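# Set the carton upright on the scale's weighing plate

## Task

Move the carton onto the scale's weighing plate with its original top face still on top, resting on the plate alone with no other support. It only counts if it stays there without the robot holding it, so release the suction and pull the tool away at the end.

## Robot and tools

Robot: one arm with a vacuum suction cup as its tool. The controlled point is the cup point, the middle of the cup's rim (36 mm across) when it touches nothing. The cup opens along the cup point's +z axis. From about 4 cm behind the rim the tool body and its camera stick out up to about 9 cm sideways, so leave room for them.

Frames: the scene frame starts on the table top under the arm's base, +z up, +y to the left when facing along +x. Results report end_effector_position in metres, end_effector_quat_wxyz, and linear (m/s) and angular (rad/s) velocities in that frame. The printed position may be slightly off, more so at long reach.

A row is 7 numbers, each in [-1, 1]: dx, dy, dz, rx, ry, rz, suction. The first six are an offset, not a pose. They are expressed in the cup point's own axes and measured from the cup point pose given in the last result that showed it (or from the current pose if no result has shown it yet, or for a second call in the same reply). Every row in a call uses that same reference, so rows do not add up. Scale: 1.0 means 0.6 m for dx, dy, dz and 180 degrees for the rotation vector rx, ry, rz. All zeros sends the arm back to the reference pose; it is not a pause. Suction is on for any value above 0.01, off at 0.01 or less, and keeps its last setting.

execute_actions: "actions" holds zero or one item. An empty list only reports state (with pictures). {"rows": [...], "steps": n} plays up to 15 rows, one per control step of 1/30 s; steps is at most 15 (default 15) and must be at least 12; the last row repeats if rows run out. {"steps": n} alone is a wait of up to 300 steps counted from the previous result, your reply time included. "pictures": true asks for camera images. A refused call does nothing.

move: "target" is one row with the same offset meaning, followed in a straight line. "speed" is the path's top speed in m/s, 0.002 to 0.5 (default 0.25); turning is capped at twice that in rad/s. Paths last 0.5 to 10 s and stop short if longer. The tool values are applied at the start. Optional "stop_force" (9 to 40 N, not allowed in the first 0.2 s) ends the path when the wrist sensor feels that much extra push against the direction of travel for 2 steps; the arm then backs up 2 steps and holds. Use it only with slow, non-rotating moves, and drop it when moving off something you press on. The result has a "move:" line: done, contact, off_target, moving, held or fault, plus limits=paced (pose clipped) or limits=held (steps blocked by the clearance check, after which motion may jump fast), and the distance to target. The arm can lag, drift off the line and overshoot the speed, especially when nearly straight.

wait: "seconds" 0 to 10; the robot gets nothing new.

zoom_image: "camera" is cam_high (896x504) or cam_wrist (504x504); "region" is [x0, y0, x1, y1] in pixels from the top-left, no more than 504 by 504.

finished_scene: pass the number of the current scene to end and grade it; irreversible. Replying with no tool call also ends things.

Timing: each step the commanded pose is clipped to within 100 mm and 16 degrees of the measured pose, and the motion trails commands by about 0.17 s. Results come 12 steps before an action ends; those steps run while you reply. Large moves may need follow-up calls: check the reported pose and the "Hand target" line. "pose unreachable" and HELD mean the clearance check altered or blocked commands (a base mount counts as arm).

Suction: press the rim fully onto a flat, smooth face, away from edges, seams and holes. suction_measured near 0 means no seal; 0.83 or more is airtight; part_present turns 1 at 0.50 and back to 0 below 0.45. Under vacuum the cup shrinks, so a held part sits up to 12 mm nearer the tool. To release, set the carton down on the plate, switch suction off, then lift at least 15 mm. A cup sealed on the table pins the tool; switch suction off.

Force readings: Wrist force and Wrist torque are in the cup point axes, pointing back into the arm when pressing; noise up to 2.4 N sd, offset within 4 N, saturation near 50 N. Joint torque numbers are rough and offset.

Avoid: any outside force of 150 N, or joint loads reaching 132 N m (shoulder pan, shoulder lift, elbow) or 24.6 N m (each wrist joint), including the carton's weight; either stops the arm for 10 s. The arm is stiff, so targets past a firm contact can fault; approach slowly. Do not drop, slam or tip the carton, and never push anything off the table. Loose objects may get nudged at random. Holding loads heats motors: warning at 70 °C, braking stop at 85 °C.

Each tool is called after "Call:" as name(argument=value, ...) on one line, values as JSON.

## Session

Call:
execute_actions(actions=[])

Scene clock: 0.00 s of 6600.00 s.
end_effector_position=(+0.4268, -0.0013, +0.2605) suction_measured=0.00 part_present=0 end_effector_quat_wxyz=(+0.008, +0.002, +1.000, -0.000) end_effector_velocity=(+0.000, +0.000, +0.000) end_effector_angular_velocity=(-0.001, -0.000, +0.001)
Joint positions: [-0.317 -1.723  2.042 -1.891 -1.57   1.256]
Joint velocities: [ 0.001 -0.    -0.001  0.001 -0.    -0.   ]
Joint torques (N m, as the arm reports them, + toward a larger angle): no reading
Wrist force (N, on the end effector, along its own x y z axes, offset not removed): no reading
Wrist torque (N m, same axes, about the end effector's origin, offset not removed): no reading
Hand target: +0.427, -0.001, +0.261; +0.008, +0.002, +1.000, -0.000

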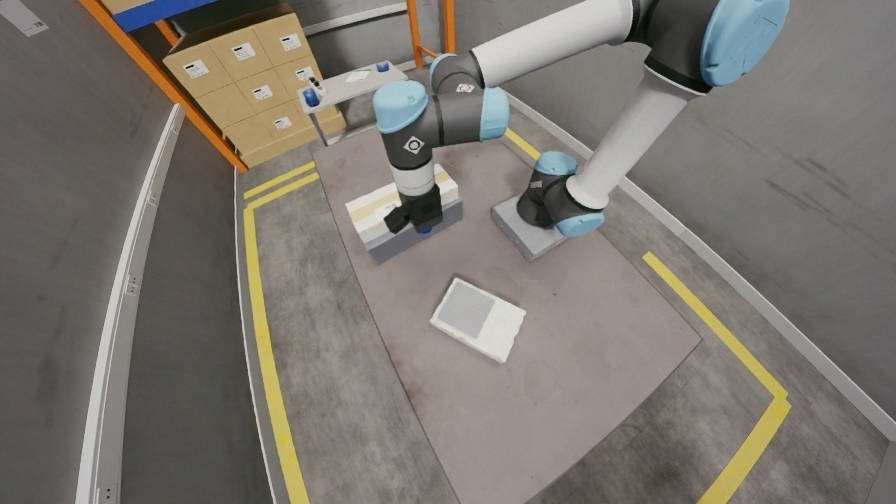

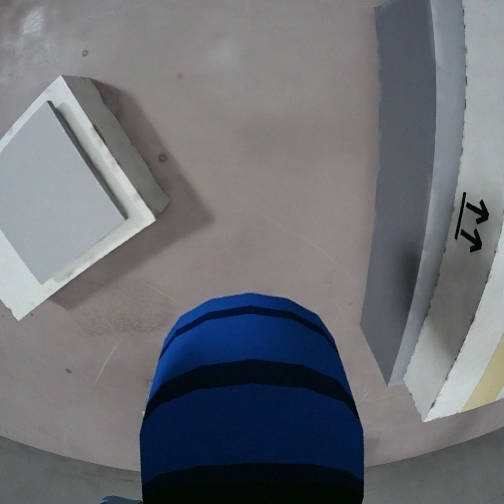

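Call:
move(target=[0.04,-0.375,-0.02,0,0,-0.017,0], speed=0.35)

Call:
zoom_image(camera="cam_high", region=[320, 130, 500, 280])

Call:
zoom_image(camera="cam_high", region=[350, 200, 570, 380])

Scene clock: 3.57 s of 6600.00 s.
end_effector_position=(+0.4019, -0.2261, +0.2722) suction_measured=0.00 part_present=0 end_effector_quat_wxyz=(+0.007, -0.025, +1.000, -0.001) end_effector_velocity=(+0.000, -0.003, +0.000) end_effector_angular_velocity=(+0.001, -0.000, +0.000)
Joint positions: [-0.799 -1.645  1.941 -1.869 -1.571  0.72 ]
Joint velocities: [-0.005  0.004 -0.004  0.     0.001 -0.005]
Joint torques (N m, as the arm reports them, + toward a larger angle): [ -5.26  -9.57 -31.35  -0.23   1.95  -2.96]
Wrist force (N, on the end effector, along its own x y z axes, offset not removed): [1.7 -1.0 1.6]
Wrist torque (N m, same axes, about the end effector's origin, offset not removed): [0.09 -0.35 0.13]
Hand target: +0.402, -0.226, +0.272; +0.007, -0.025, +1.000, -0.001
Off the commanded pose: 0.000 m, 0 deg.
Kept back: nothing.
move: done

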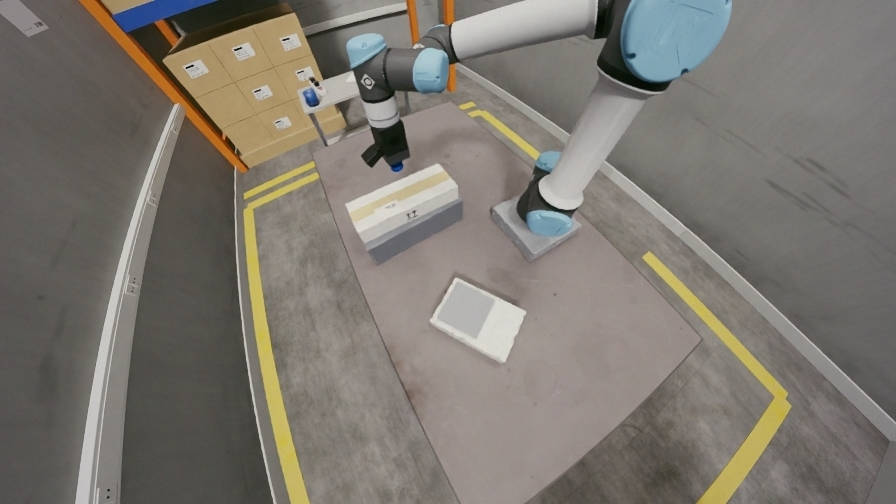

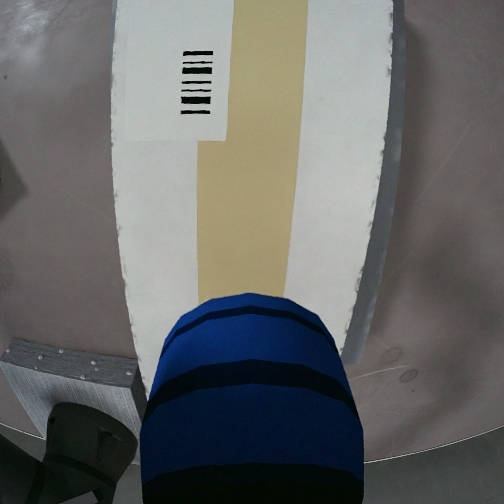

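Region (320, 130, 500, 280) of cam_high's 896x504 image, scaled by 2.800, with more detail than that image has.

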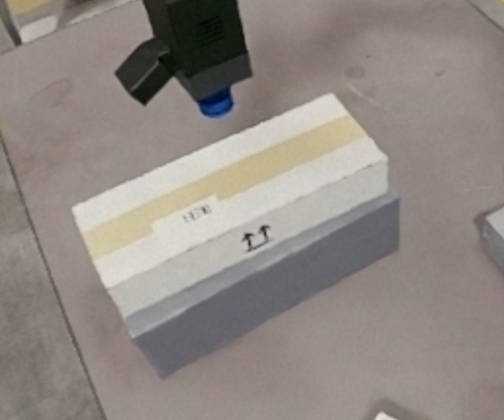

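Region (350, 200, 570, 380) of cam_high's 896x504 image, scaled by 2.291, with more detail than that image has; it fills the top 412 rows of this view, and the rest is white.

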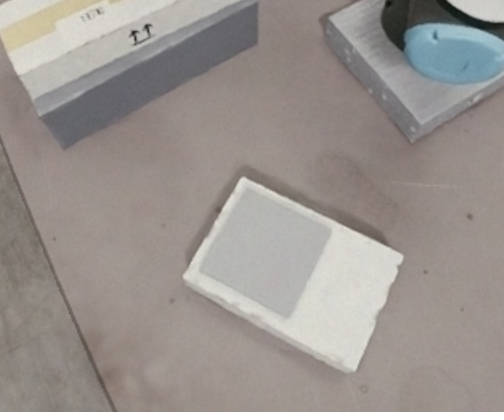

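Call:
move(target=[-0.15,-0.006,0.145,0,0,0.014,0], speed=0.25)

Scene clock: 5.13 s of 6600.00 s.
end_effector_position=(+0.4929, -0.2252, +0.1866) suction_measured=0.00 part_present=0 end_effector_quat_wxyz=(+0.008, -0.003, +1.000, -0.001) end_effector_velocity=(+0.002, -0.001, -0.001) end_effector_angular_velocity=(-0.001, -0.000, -0.001)
Joint positions: [-0.673 -1.368  1.885 -2.09  -1.571  0.89 ]
Joint velocities: [ 0.002  0.006 -0.004 -0.004 -0.     0.003]
Joint torques (N m, as the arm reports them, + toward a larger angle): [  7.21 -20.2  -30.24  -4.75  -1.95   2.69]
Wrist force (N, on the end effector, along its own x y z axes, offset not removed): [1.2 -1.2 0.7]
Wrist torque (N m, same axes, about the end effector's origin, offset not removed): [-0.07 -0.30 0.17]
Hand target: +0.493, -0.225, +0.186; +0.008, -0.003, +1.000, -0.001
Off the commanded pose: 0.000 m, 0 deg.
Kept back: nothing.
move: done

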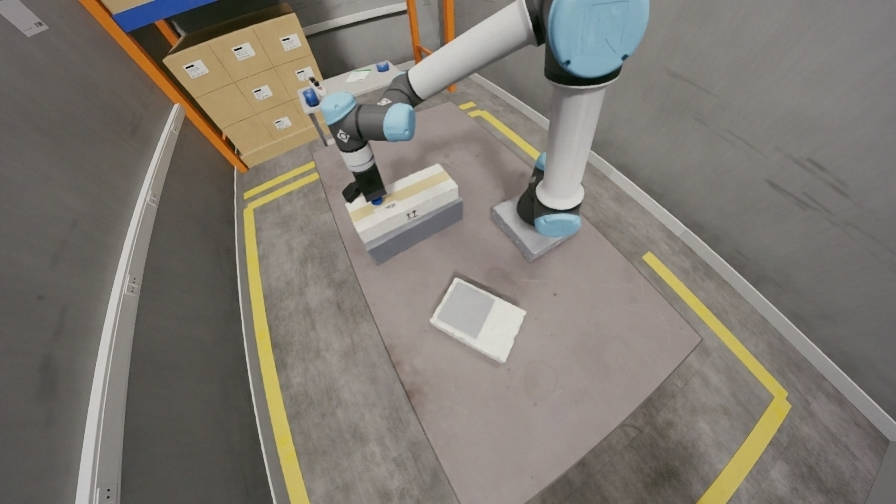

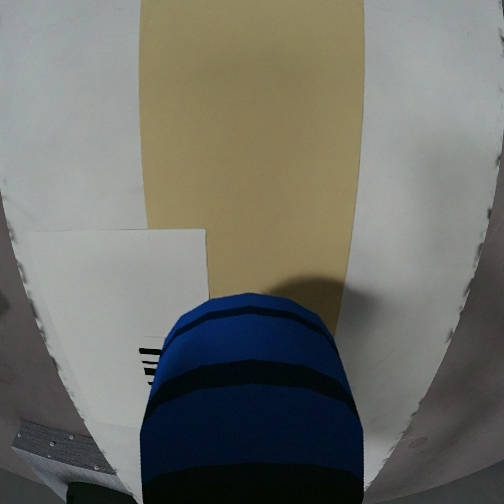

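Call:
move(target=[0,0,0.044,0,0,0,1], speed=0.04)

Call:
move(target=[0,0,-0.015,0,0,0,1], speed=0.015)

Call:
zoom_image(camera="cam_high", region=[320, 130, 500, 280])

Call:
execute_actions(actions=[{"steps":3}])

Call:
execute_actions(actions=[{"steps":3}])

Scene clock: 6.80 s of 6600.00 s.
end_effector_position=(+0.4932, -0.2252, +0.1606) suction_measured=0.89 part_present=1 end_effector_quat_wxyz=(+0.007, -0.003, +1.000, -0.001) end_effector_velocity=(-0.001, -0.000, -0.003) end_effector_angular_velocity=(+0.001, +0.002, -0.001)
Joint positions: [-0.673 -1.334  1.92  -2.158 -1.571  0.89 ]
Joint velocities: [-0.001  0.004  0.004 -0.006 -0.001 -0.   ]
Joint torques (N m, as the arm reports them, + toward a larger angle): [ -3.45 -31.47 -15.44  -6.58  -0.04  -2.93]
Wrist force (N, on the end effector, along its own x y z axes, offset not removed): [0.7 0.0 19.7]
Wrist torque (N m, same axes, about the end effector's origin, offset not removed): [0.16 0.01 0.05]
Hand target: +0.493, -0.225, +0.160; +0.008, -0.003, +1.000, -0.001
Off the commanded pose: 0.000 m, 0 deg.
Kept back: nothing.
move: done

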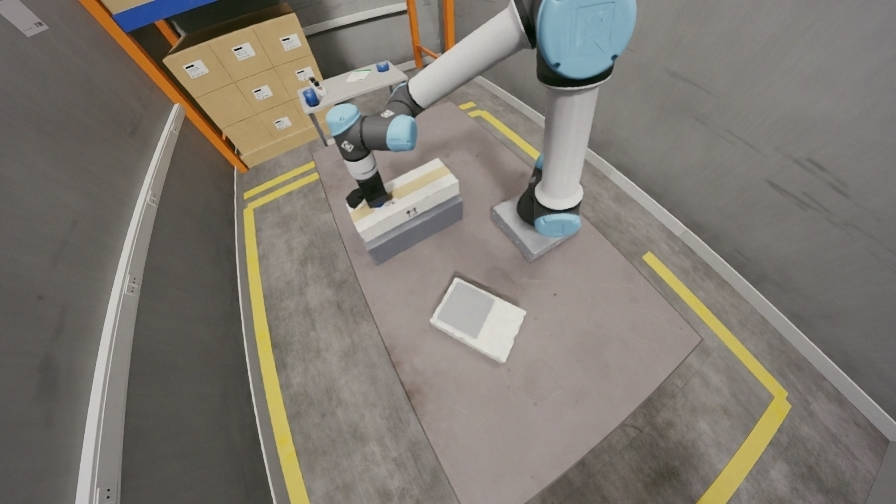

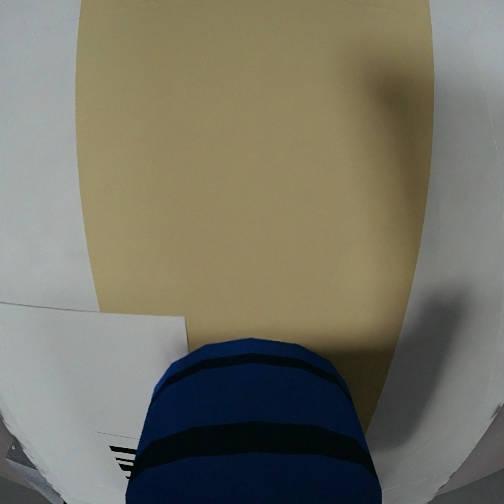

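Scene clock: 7.67 s of 6600.00 s.
end_effector_position=(+0.4931, -0.2252, +0.1692) suction_measured=0.98 part_present=1 end_effector_quat_wxyz=(+0.007, -0.003, +1.000, -0.001) end_effector_velocity=(+0.001, -0.000, +0.004) end_effector_angular_velocity=(-0.001, -0.002, +0.000)
Joint positions: [-0.673 -1.346  1.909 -2.135 -1.571  0.89 ]
Joint velocities: [ 0.    -0.004 -0.005  0.007  0.001  0.   ]
Joint torques (N m, as the arm reports them, + toward a larger angle): [ -2.86 -57.11 -37.25  -2.14   0.37  -2.71]
Wrist force (N, on the end effector, along its own x y z axes, offset not removed): [3.4 -1.8 20.5]
Wrist torque (N m, same axes, about the end effector's origin, offset not removed): [-0.10 -0.48 0.16]
Hand target: +0.493, -0.225, +0.170; +0.007, -0.003, +1.000, -0.001
Off the commanded pose: 0.000 m, 0 deg.
Kept back: nothing.
move: done

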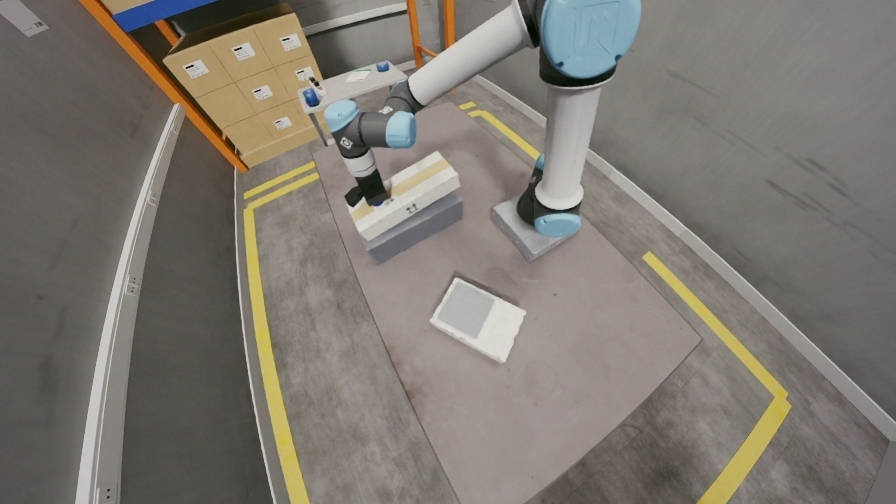

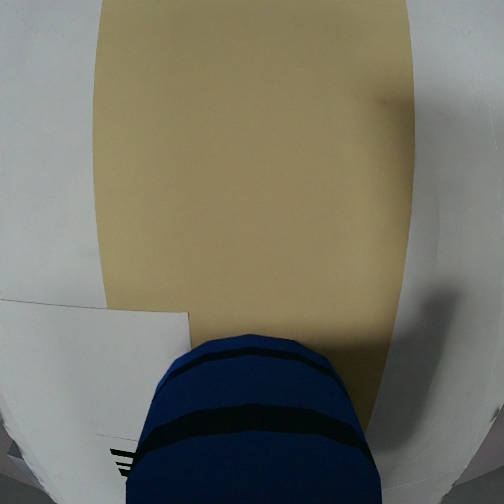

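Region (320, 130, 500, 280) of cam_high's 896x504 image, scaled by 2.800, with more detail than that image has.

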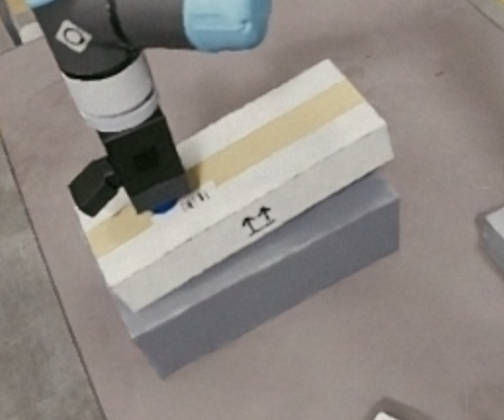

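Scene clock: 7.77 s of 6600.00 s.
end_effector_position=(+0.4931, -0.2252, +0.1694) suction_measured=0.98 part_present=1 end_effector_quat_wxyz=(+0.007, -0.003, +1.000, -0.001) end_effector_velocity=(-0.000, +0.000, +0.001) end_effector_angular_velocity=(+0.000, +0.001, +0.001)
Joint positions: [-0.673 -1.346  1.908 -2.135 -1.571  0.89 ]
Joint velocities: [ 0.    -0.001 -0.001  0.003 -0.    -0.   ]
Joint torques (N m, as the arm reports them, + toward a larger angle): [ -3.14 -57.22 -38.41  -2.05   0.26  -2.71]
Wrist force (N, on the end effector, along its own x y z axes, offset not removed): [1.0 -1.2 23.0]
Wrist torque (N m, same axes, about the end effector's origin, offset not removed): [0.00 -0.05 0.02]
Hand target: +0.493, -0.225, +0.170; +0.007, -0.003, +1.000, -0.001
Off the commanded pose: 0.000 m, 0 deg.
Kept back: nothing.
Steps of this call (steps 1 to 3: nothing new was sent). Readings (end_effector_position | what the end effector reports):
1: (+0.4931, -0.2252, +0.1693) | suction_measured=0.98 part_present=1
2: (+0.4931, -0.2252, +0.1693) | suction_measured=0.98 part_present=1
3: the state above

Scene clock: 7.87 s of 6600.00 s.
end_effector_position=(+0.4931, -0.2252, +0.1695) suction_measured=0.98 part_present=1 end_effector_quat_wxyz=(+0.007, -0.003, +1.000, -0.001) end_effector_velocity=(-0.000, -0.000, +0.001) end_effector_angular_velocity=(+0.000, -0.000, -0.001)
Joint positions: [-0.673 -1.347  1.908 -2.135 -1.571  0.89 ]
Joint velocities: [-0.    -0.001 -0.     0.001  0.001  0.   ]
Joint torques (N m, as the arm reports them, + toward a larger angle): [ -2.48 -57.58 -37.7   -2.33   0.35  -2.64]
Wrist force (N, on the end effector, along its own x y z axes, offset not removed): [-0.9 0.5 21.8]
Wrist torque (N m, same axes, about the end effector's origin, offset not removed): [0.28 0.24 -0.04]
Hand target: +0.493, -0.225, +0.170; +0.007, -0.003, +1.000, -0.001
Off the commanded pose: 0.000 m, 0 deg.
Kept back: nothing.
Steps of this call (steps 1 to 3: nothing new was sent). Readings (end_effector_position | what the end effector reports):
1: (+0.4931, -0.2252, +0.1694) | suction_measured=0.98 part_present=1
2: (+0.4931, -0.2252, +0.1695) | suction_measured=0.98 part_present=1
3: the state above

Call:
move(target=[0,0,0.0225,0,0,0,1], speed=0.02)

Call:
execute_actions(actions=[{"rows":[[0,0,0,0,0,0,0],[0,0,0,0,0,0,0],[0,0,0,0,0,0,0],[0,0,-0.005,0,0,0,0],[0,0,-0.01,0,0,0,0],[0,0,-0.015,0,0,0,0],[0,0,-0.02,0,0,0,0],[0,0,-0.025,0,0,0,0],[0,0,-0.028,0,0,0,0],[0,0,-0.028,0,0,0,0],[0,0,-0.028,0,0,0,0],[0,0,-0.028,0,0,0,0],[-0.008,0,-0.028,0,0,0,0],[-0.016,0,-0.028,0,0,0,0],[-0.025,0,-0.028,0,0,0,0]],"steps":15}])

Call:
move(target=[0,0,0.021,0,0,0,1], speed=0.025)

Call:
move(target=[0,0,-0.04,0,0,0,1], speed=0.04)

Call:
zoom_image(camera="cam_high", region=[320, 130, 500, 280])

Scene clock: 9.60 s of 6600.00 s.
end_effector_position=(+0.4932, -0.2252, +0.1564) suction_measured=0.98 part_present=1 end_effector_quat_wxyz=(+0.007, -0.003, +1.000, -0.001) end_effector_velocity=(-0.000, -0.001, -0.003) end_effector_angular_velocity=(-0.000, +0.000, -0.001)
Joint positions: [-0.673 -1.329  1.925 -2.169 -1.571  0.89 ]
Joint velocities: [-0.001  0.004  0.004 -0.008 -0.    -0.   ]
Joint torques (N m, as the arm reports them, + toward a larger angle): [ -3.41 -31.05 -14.75  -6.38   0.11  -2.73]
Wrist force (N, on the end effector, along its own x y z axes, offset not removed): [2.3 -0.8 17.5]
Wrist torque (N m, same axes, about the end effector's origin, offset not removed): [-0.08 -0.17 0.03]
Hand target: +0.493, -0.225, +0.156; +0.007, -0.003, +1.000, -0.001
Off the commanded pose: 0.000 m, 0 deg.
Kept back: nothing.
move: done

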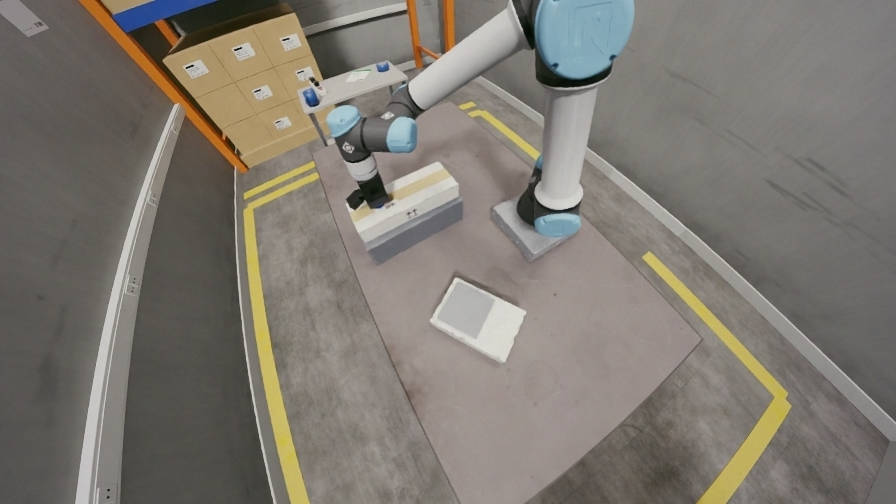

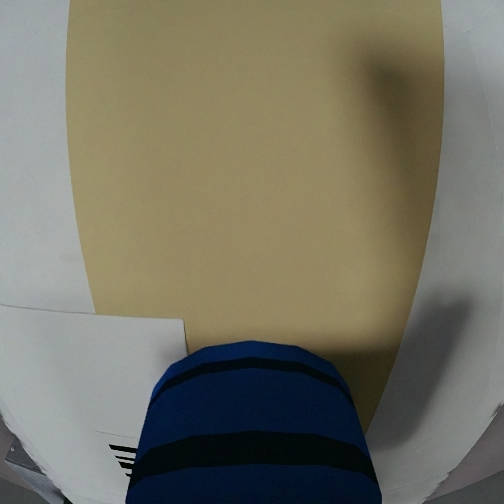

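Scene clock: 9.70 s of 6600.00 s.
end_effector_position=(+0.4933, -0.2252, +0.1563) suction_measured=0.14 part_present=0 end_effector_quat_wxyz=(+0.008, -0.003, +1.000, -0.001) end_effector_velocity=(+0.001, -0.000, +0.001) end_effector_angular_velocity=(-0.002, -0.003, +0.001)
Joint positions: [-0.673 -1.328  1.925 -2.17  -1.571  0.89 ]
Joint velocities: [ 0.001 -0.001  0.    -0.003  0.    -0.   ]
Joint torques (N m, as the arm reports them, + toward a larger angle): [ -3.64 -32.61 -14.16  -4.52   0.1   -2.85]
Wrist force (N, on the end effector, along its own x y z axes, offset not removed): [4.1 -0.7 -1.0]
Wrist torque (N m, same axes, about the end effector's origin, offset not removed): [0.06 -0.26 0.18]
Steps of this call (steps 1 to 3: the first 3 steps of this action). Readings (end_effector_position | what the end effector reports):
1: (+0.4932, -0.2252, +0.1563) | suction_measured=0.74 part_present=1
2: (+0.4933, -0.2252, +0.1563) | suction_measured=0.40 part_present=0
3: the state above

Scene clock: 11.40 s of 6600.00 s.
end_effector_position=(+0.5074, -0.2248, +0.1611) suction_measured=0.89 part_present=1 end_effector_quat_wxyz=(+0.008, -0.003, +1.000, -0.001) end_effector_velocity=(+0.001, -0.000, -0.002) end_effector_angular_velocity=(-0.002, -0.003, +0.000)
Joint positions: [-0.656 -1.308  1.883 -2.149 -1.57   0.907]
Joint velocities: [ 0.     0.004  0.003 -0.01   0.     0.   ]
Joint torques (N m, as the arm reports them, + toward a larger angle): [ -5.92 -34.59 -16.09  -6.62   1.6   -1.62]
Wrist force (N, on the end effector, along its own x y z axes, offset not removed): [2.6 -1.2 24.5]
Wrist torque (N m, same axes, about the end effector's origin, offset not removed): [-0.18 -0.11 -0.01]
Hand target: +0.507, -0.225, +0.161; +0.008, -0.003, +1.000, -0.001
Off your previous action's commanded pose: 0.013 m, 0 deg at its last step (step 12 of this call).
Off the commanded pose: 0.000 m, 0 deg.
Kept back: nothing.
move: done

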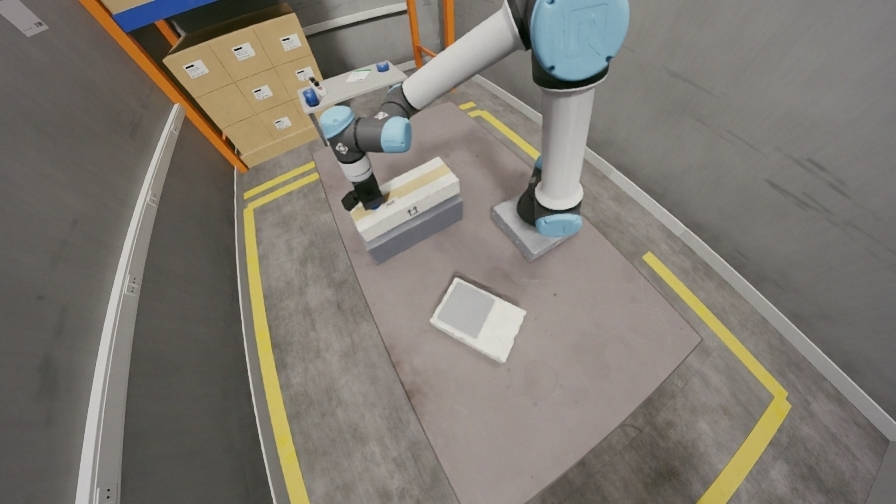

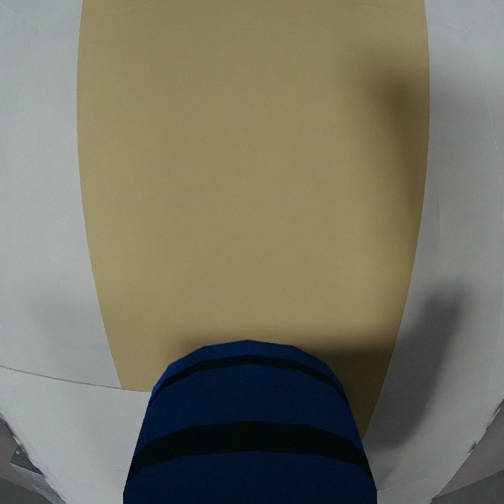

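Scene clock: 12.40 s of 6600.00 s.
end_effector_position=(+0.5071, -0.2247, +0.1847) suction_measured=0.98 part_present=1 end_effector_quat_wxyz=(+0.008, -0.003, +1.000, -0.001) end_effector_velocity=(-0.000, +0.000, +0.002) end_effector_angular_velocity=(+0.001, +0.000, -0.000)
Joint positions: [-0.656 -1.338  1.853 -2.088 -1.57   0.907]
Joint velocities: [-0.    -0.003 -0.003  0.007  0.     0.   ]
Joint torques (N m, as the arm reports them, + toward a larger angle): [ -1.24 -58.79 -41.2   -2.15   1.99  -1.98]
Wrist force (N, on the end effector, along its own x y z axes, offset not removed): [2.7 -1.6 24.0]
Wrist torque (N m, same axes, about the end effector's origin, offset not removed): [0.01 -0.33 0.06]
Hand target: +0.507, -0.225, +0.185; +0.008, -0.003, +1.000, -0.001
Off the commanded pose: 0.000 m, 0 deg.
Kept back: nothing.
move: done

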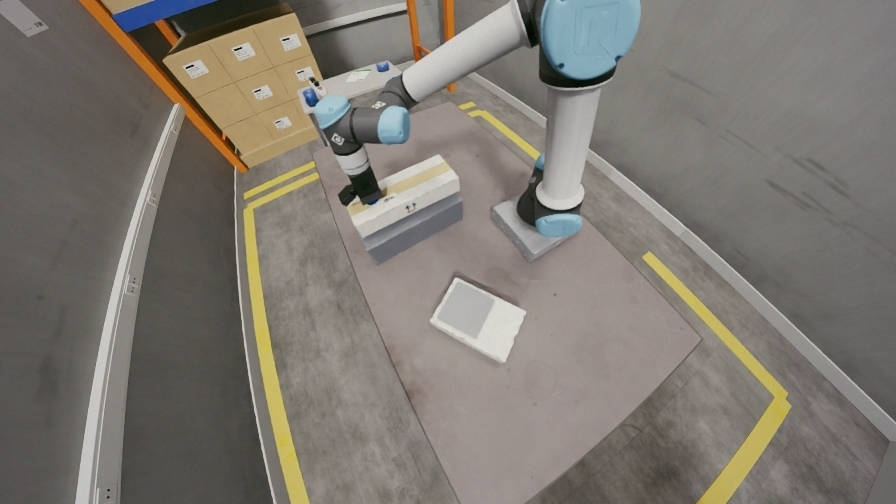

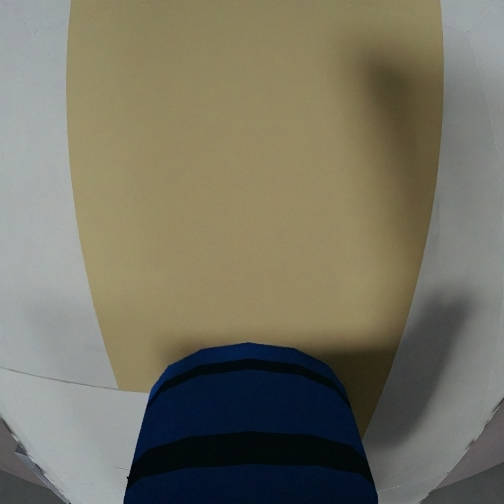

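Region (320, 130, 500, 280) of cam_high's 896x504 image, scaled by 2.800, with more detail than that image has.

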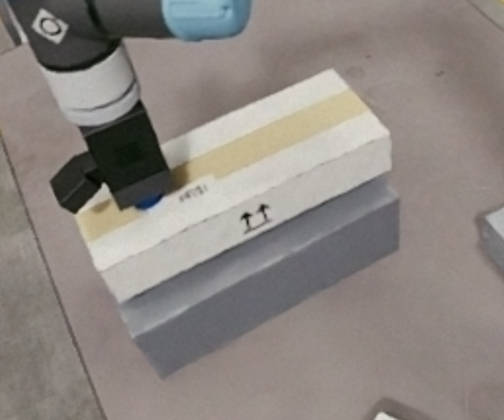

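Call:
move(target=[0.155,0.67,-0.005,0,0,0.333,1], speed=0.22)

Call:
move(target=[0,0,0.065,0,0,0,1], speed=0.06)

Call:
zoom_image(camera="cam_high", region=[380, 220, 600, 400])

Scene clock: 16.23 s of 6600.00 s.
end_effector_position=(+0.4115, +0.1766, +0.1863) suction_measured=0.98 part_present=1 end_effector_quat_wxyz=(+0.007, +0.497, +0.868, +0.004) end_effector_velocity=(-0.001, +0.003, -0.000) end_effector_angular_velocity=(-0.002, +0.001, -0.010)
Joint positions: [ 0.105 -1.589  2.129 -2.114 -1.57   2.713]
Joint velocities: [ 0.009  0.002 -0.002  0.001 -0.002  0.018]
Joint torques (N m, as the arm reports them, + toward a larger angle): [  6.22 -19.6  -38.76  -2.47  -2.26   2.7 ]
Wrist force (N, on the end effector, along its own x y z axes, offset not removed): [1.7 -0.8 22.7]
Wrist torque (N m, same axes, about the end effector's origin, offset not removed): [0.11 -0.16 0.12]
Hand target: +0.411, +0.177, +0.186; +0.007, +0.497, +0.868, +0.004
Off the commanded pose: 0.001 m, 0 deg.
Kept back: nothing.
move: done

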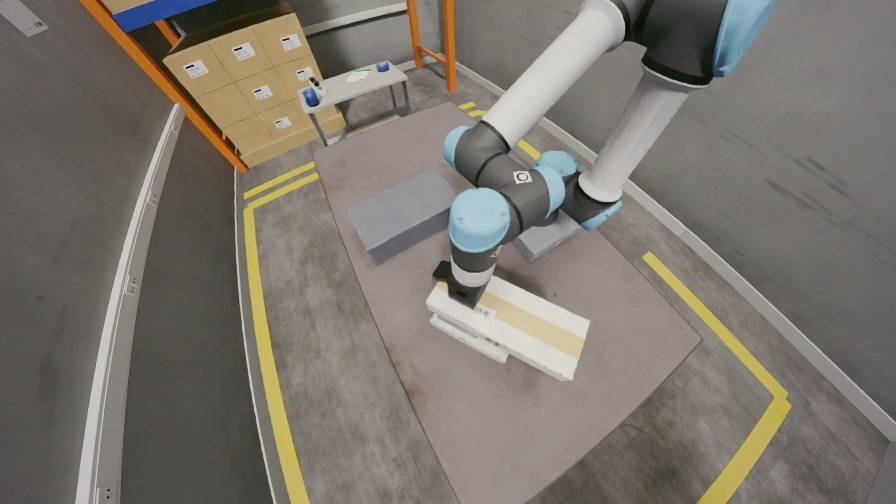

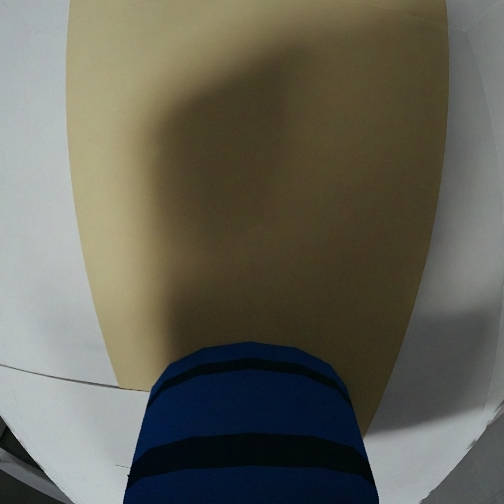

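Scene clock: 17.37 s of 6600.00 s.
end_effector_position=(+0.4121, +0.1766, +0.1476) suction_measured=0.98 part_present=1 end_effector_quat_wxyz=(+0.007, +0.497, +0.868, +0.004) end_effector_velocity=(-0.000, +0.000, -0.002) end_effector_angular_velocity=(-0.001, +0.000, +0.001)
Joint positions: [ 0.105 -1.527  2.186 -2.232 -1.57   2.713]
Joint velocities: [ 0.001  0.004  0.003 -0.007 -0.     0.   ]
Joint torques (N m, as the arm reports them, + toward a larger angle): [  4.11 -19.85 -14.98  -6.71   1.73  -1.32]
Wrist force (N, on the end effector, along its own x y z axes, offset not removed): [0.9 -0.9 24.4]
Wrist torque (N m, same axes, about the end effector's origin, offset not removed): [0.03 -0.18 0.10]
Hand target: +0.412, +0.177, +0.147; +0.007, +0.497, +0.868, +0.004
Off the commanded pose: 0.000 m, 0 deg.
Kept back: nothing.
move: done

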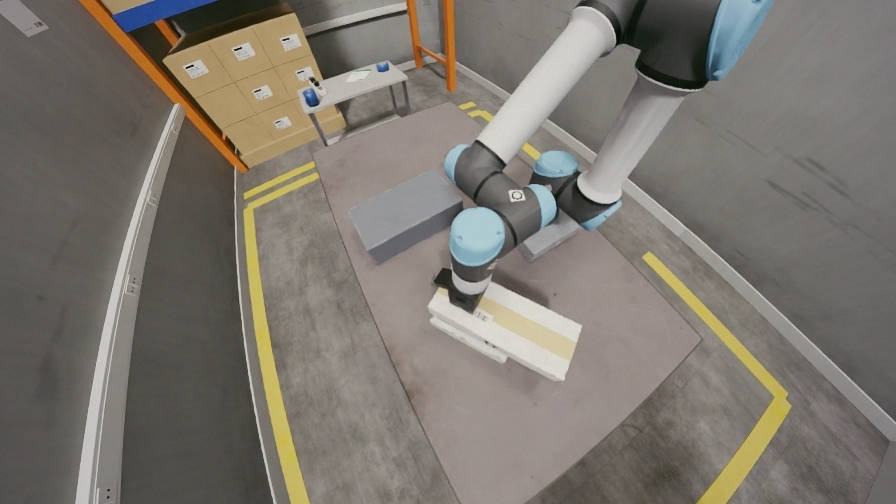

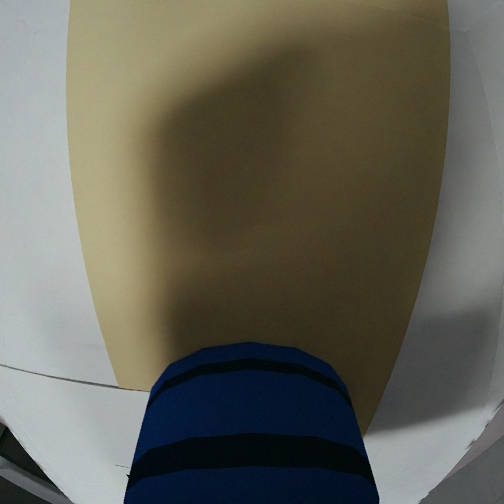

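Region (380, 220, 600, 400) of cam_high's 896x504 image, scaled by 2.291, with more detail than that image has; it fills the top 412 rows of this view, and the rest is white.

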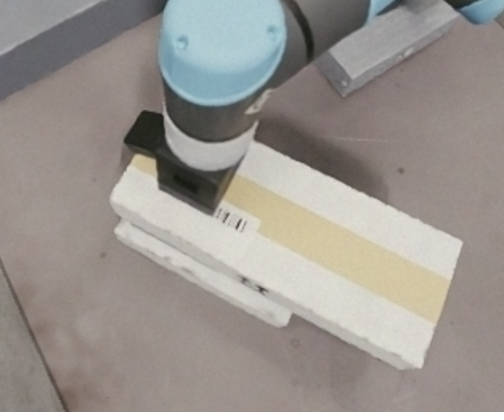

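Call:
move(target=[0.006,0.007,0.016,0,0,0,1], speed=0.03, stop_force=9)

Call:
move(target=[0,0,0.05,0,0,0,1], speed=0.006, stop_force=9)

Call:
zoom_image(camera="cam_high", region=[380, 220, 600, 400])

Scene clock: 18.53 s of 6600.00 s.
end_effector_position=(+0.4139, +0.1817, +0.1383) suction_measured=0.98 part_present=1 end_effector_quat_wxyz=(+0.007, +0.497, +0.868, +0.004) end_effector_velocity=(+0.000, +0.001, -0.002) end_effector_angular_velocity=(+0.000, +0.001, -0.001)
Joint positions: [ 0.116 -1.502  2.189 -2.261 -1.57   2.724]
Joint velocities: [ 0.002  0.007  0.    -0.006  0.     0.003]
Joint torques (N m, as the arm reports them, + toward a larger angle): [  7.47 -21.27 -13.48  -6.88   1.37   2.71]
Wrist force (N, on the end effector, along its own x y z axes, offset not removed): [1.3 -2.2 22.0]
Wrist torque (N m, same axes, about the end effector's origin, offset not removed): [-0.16 -0.13 0.06]
Hand target: +0.414, +0.182, +0.138; +0.007, +0.497, +0.868, +0.004
Off the commanded pose: 0.000 m, 0 deg.
Kept back: nothing.
move: done

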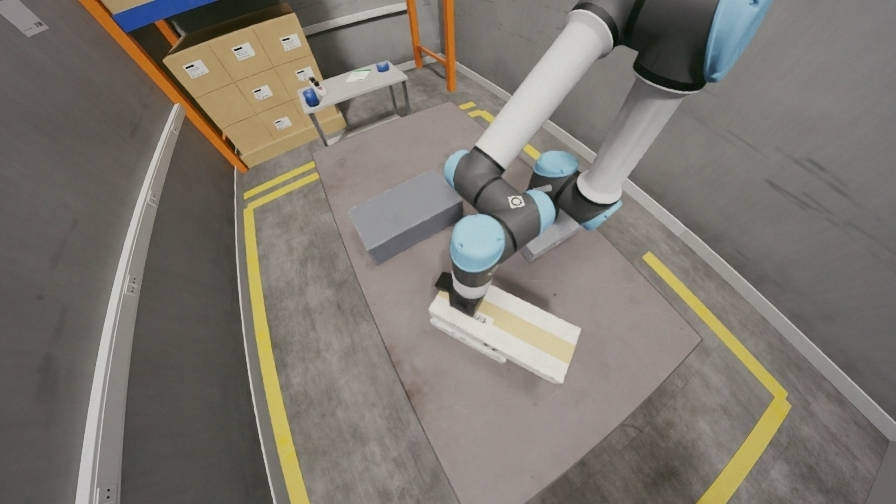

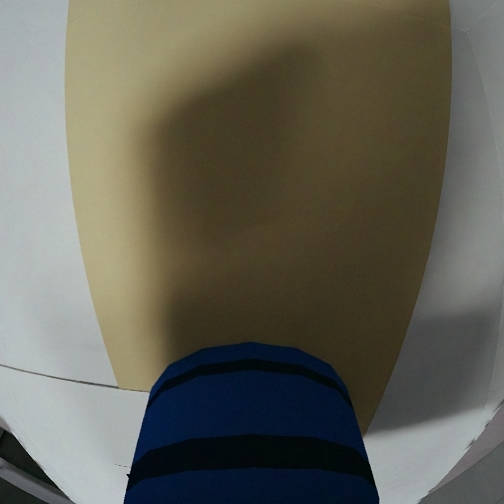

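Scene clock: 21.83 s of 6600.00 s.
end_effector_position=(+0.4142, +0.1817, +0.1209) suction_measured=0.98 part_present=1 end_effector_quat_wxyz=(+0.007, +0.497, +0.868, +0.004) end_effector_velocity=(-0.001, +0.000, +0.001) end_effector_angular_velocity=(+0.001, +0.002, +0.000)
Joint positions: [ 0.116 -1.469  2.21  -2.316 -1.57   2.724]
Joint velocities: [ 0.    -0.004 -0.     0.007  0.001  0.   ]
Joint torques (N m, as the arm reports them, + toward a larger angle): [ -4.62 -34.04 -23.72   0.83   1.2   -2.65]
Wrist force (N, on the end effector, along its own x y z axes, offset not removed): [1.7 -0.9 -8.2]
Wrist torque (N m, same axes, about the end effector's origin, offset not removed): [0.27 -0.25 -0.01]
Hand target: +0.414, +0.182, +0.121; +0.007, +0.497, +0.868, +0.004
Off the commanded pose: 0.013 m, 0 deg.
Kept back: nothing.
move: contact

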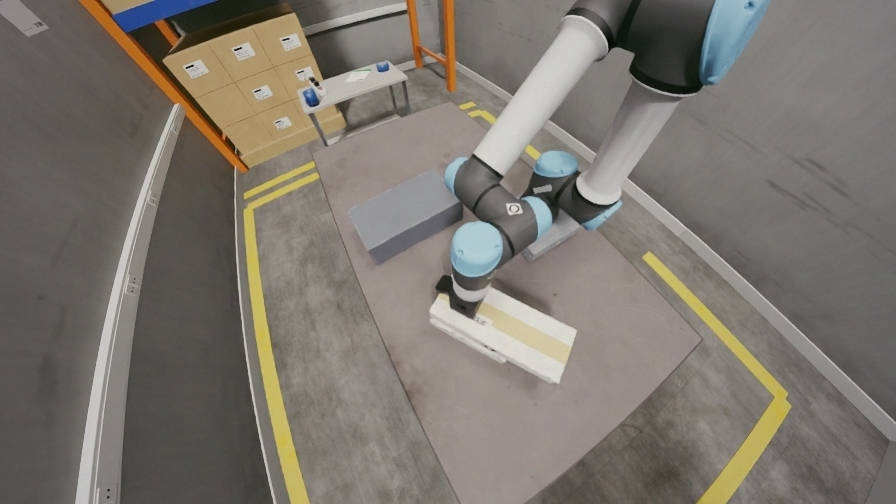

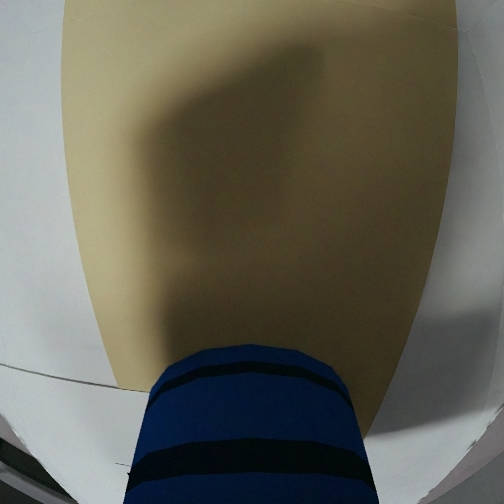

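Region (380, 220, 600, 400) of cam_high's 896x504 image, scaled by 2.291, with more detail than that image has; it fills the top 412 rows of this view, and the rest is white.

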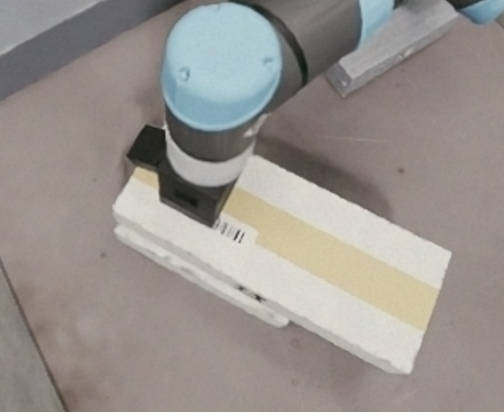

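Call:
execute_actions(actions=[{"rows":[[0,0,-0.001,0,0,0,0],[0,0,-0.001,0,0,0,0],[0,0,-0.001,0,0,0,0],[0,0,-0.001,0,0,0,0],[0,0,-0.005,0,0,0,0],[0,0,-0.01,0,0,0,0],[0,0,-0.015,0,0,0,0],[0,0,-0.02,0,0,0,0],[0,0,-0.025,0,0,0,0],[0,0,-0.03,0,0,0,0]],"steps":12}])

Call:
move(target=[-0.1,-0.15,-0.33,0,0,0,0], speed=0.35)

Call:
zoom_image(camera="cam_high", region=[380, 220, 600, 400])

Scene clock: 22.63 s of 6600.00 s.
end_effector_position=(+0.4142, +0.1817, +0.1212) suction_measured=0.98 part_present=1 end_effector_quat_wxyz=(+0.007, +0.497, +0.868, +0.004) end_effector_velocity=(+0.000, -0.000, -0.000) end_effector_angular_velocity=(-0.000, +0.000, -0.001)
Joint positions: [ 0.116 -1.469  2.21  -2.314 -1.57   2.724]
Joint velocities: [-0.001  0.001 -0.001  0.    -0.    -0.   ]
Joint torques (N m, as the arm reports them, + toward a larger angle): [ -4.46 -44.02 -31.52  -1.68   1.28  -2.7 ]
Wrist force (N, on the end effector, along its own x y z axes, offset not removed): [1.3 1.1 13.6]
Wrist torque (N m, same axes, about the end effector's origin, offset not removed): [0.18 -0.25 0.11]
Kept back: the last 12 steps of this action.
Steps of this call (steps 1 to 24: nothing new was sent). Readings (end_effector_position | what the end effector reports):
1: (+0.4142, +0.1817, +0.1209) | suction_measured=0.98 part_present=1
2: (+0.4142, +0.1817, +0.1210) | suction_measured=0.98 part_present=1
4: (+0.4141, +0.1817, +0.1210) | suction_measured=0.98 part_present=1
8: (+0.4141, +0.1817, +0.1211) | suction_measured=0.98 part_present=1
24: the state above

Scene clock: 24.87 s of 6600.00 s.
end_effector_position=(+0.3641, +0.0843, +0.3354) suction_measured=0.00 part_present=0 end_effector_quat_wxyz=(+0.007, +0.497, +0.868, +0.004) end_effector_velocity=(-0.001, -0.002, +0.003) end_effector_angular_velocity=(+0.001, +0.002, +0.001)
Joint positions: [-0.134 -1.904  1.977 -1.648 -1.57   2.474]
Joint velocities: [-0.005 -0.003 -0.005  0.011  0.    -0.006]
Joint torques (N m, as the arm reports them, + toward a larger angle): [ -4.57 -22.82 -31.94  -0.44   1.78  -2.89]
Wrist force (N, on the end effector, along its own x y z axes, offset not removed): [1.8 -0.9 -0.1]
Wrist torque (N m, same axes, about the end effector's origin, offset not removed): [0.04 -0.26 0.02]
Hand target: +0.364, +0.084, +0.336; +0.007, +0.497, +0.868, +0.004
Off your previous action's commanded pose: 0.007 m, 0 deg at its last step (step 12 of this call).
Off the commanded pose: 0.001 m, 0 deg.
Kept back: nothing.
move: done

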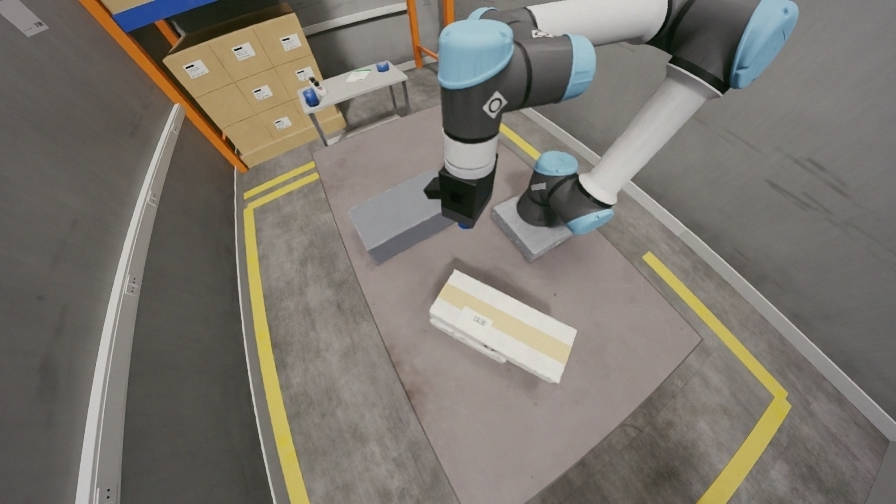

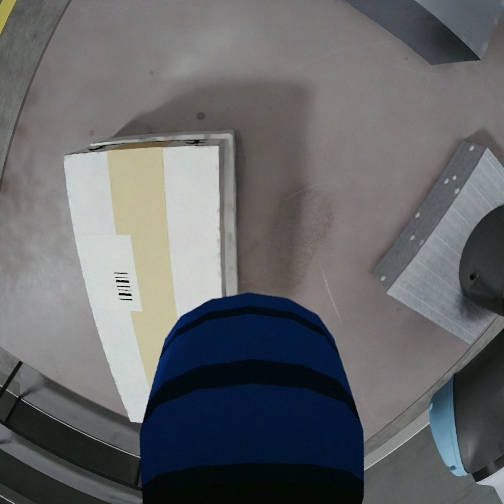

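Region (380, 220, 600, 400) of cam_high's 896x504 image, scaled by 2.291, with more detail than that image has; it fills the top 412 rows of this view, and the rest is white.

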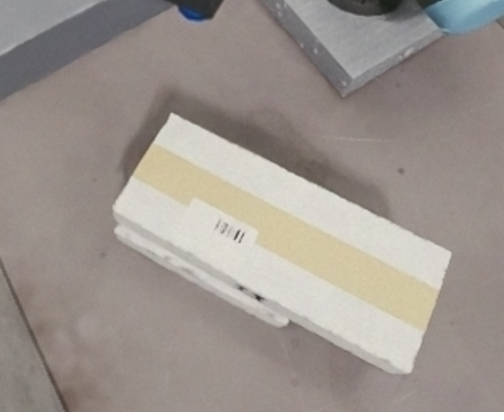

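Call:
finished_scene(scene=2)

The scene is finished: the task was done.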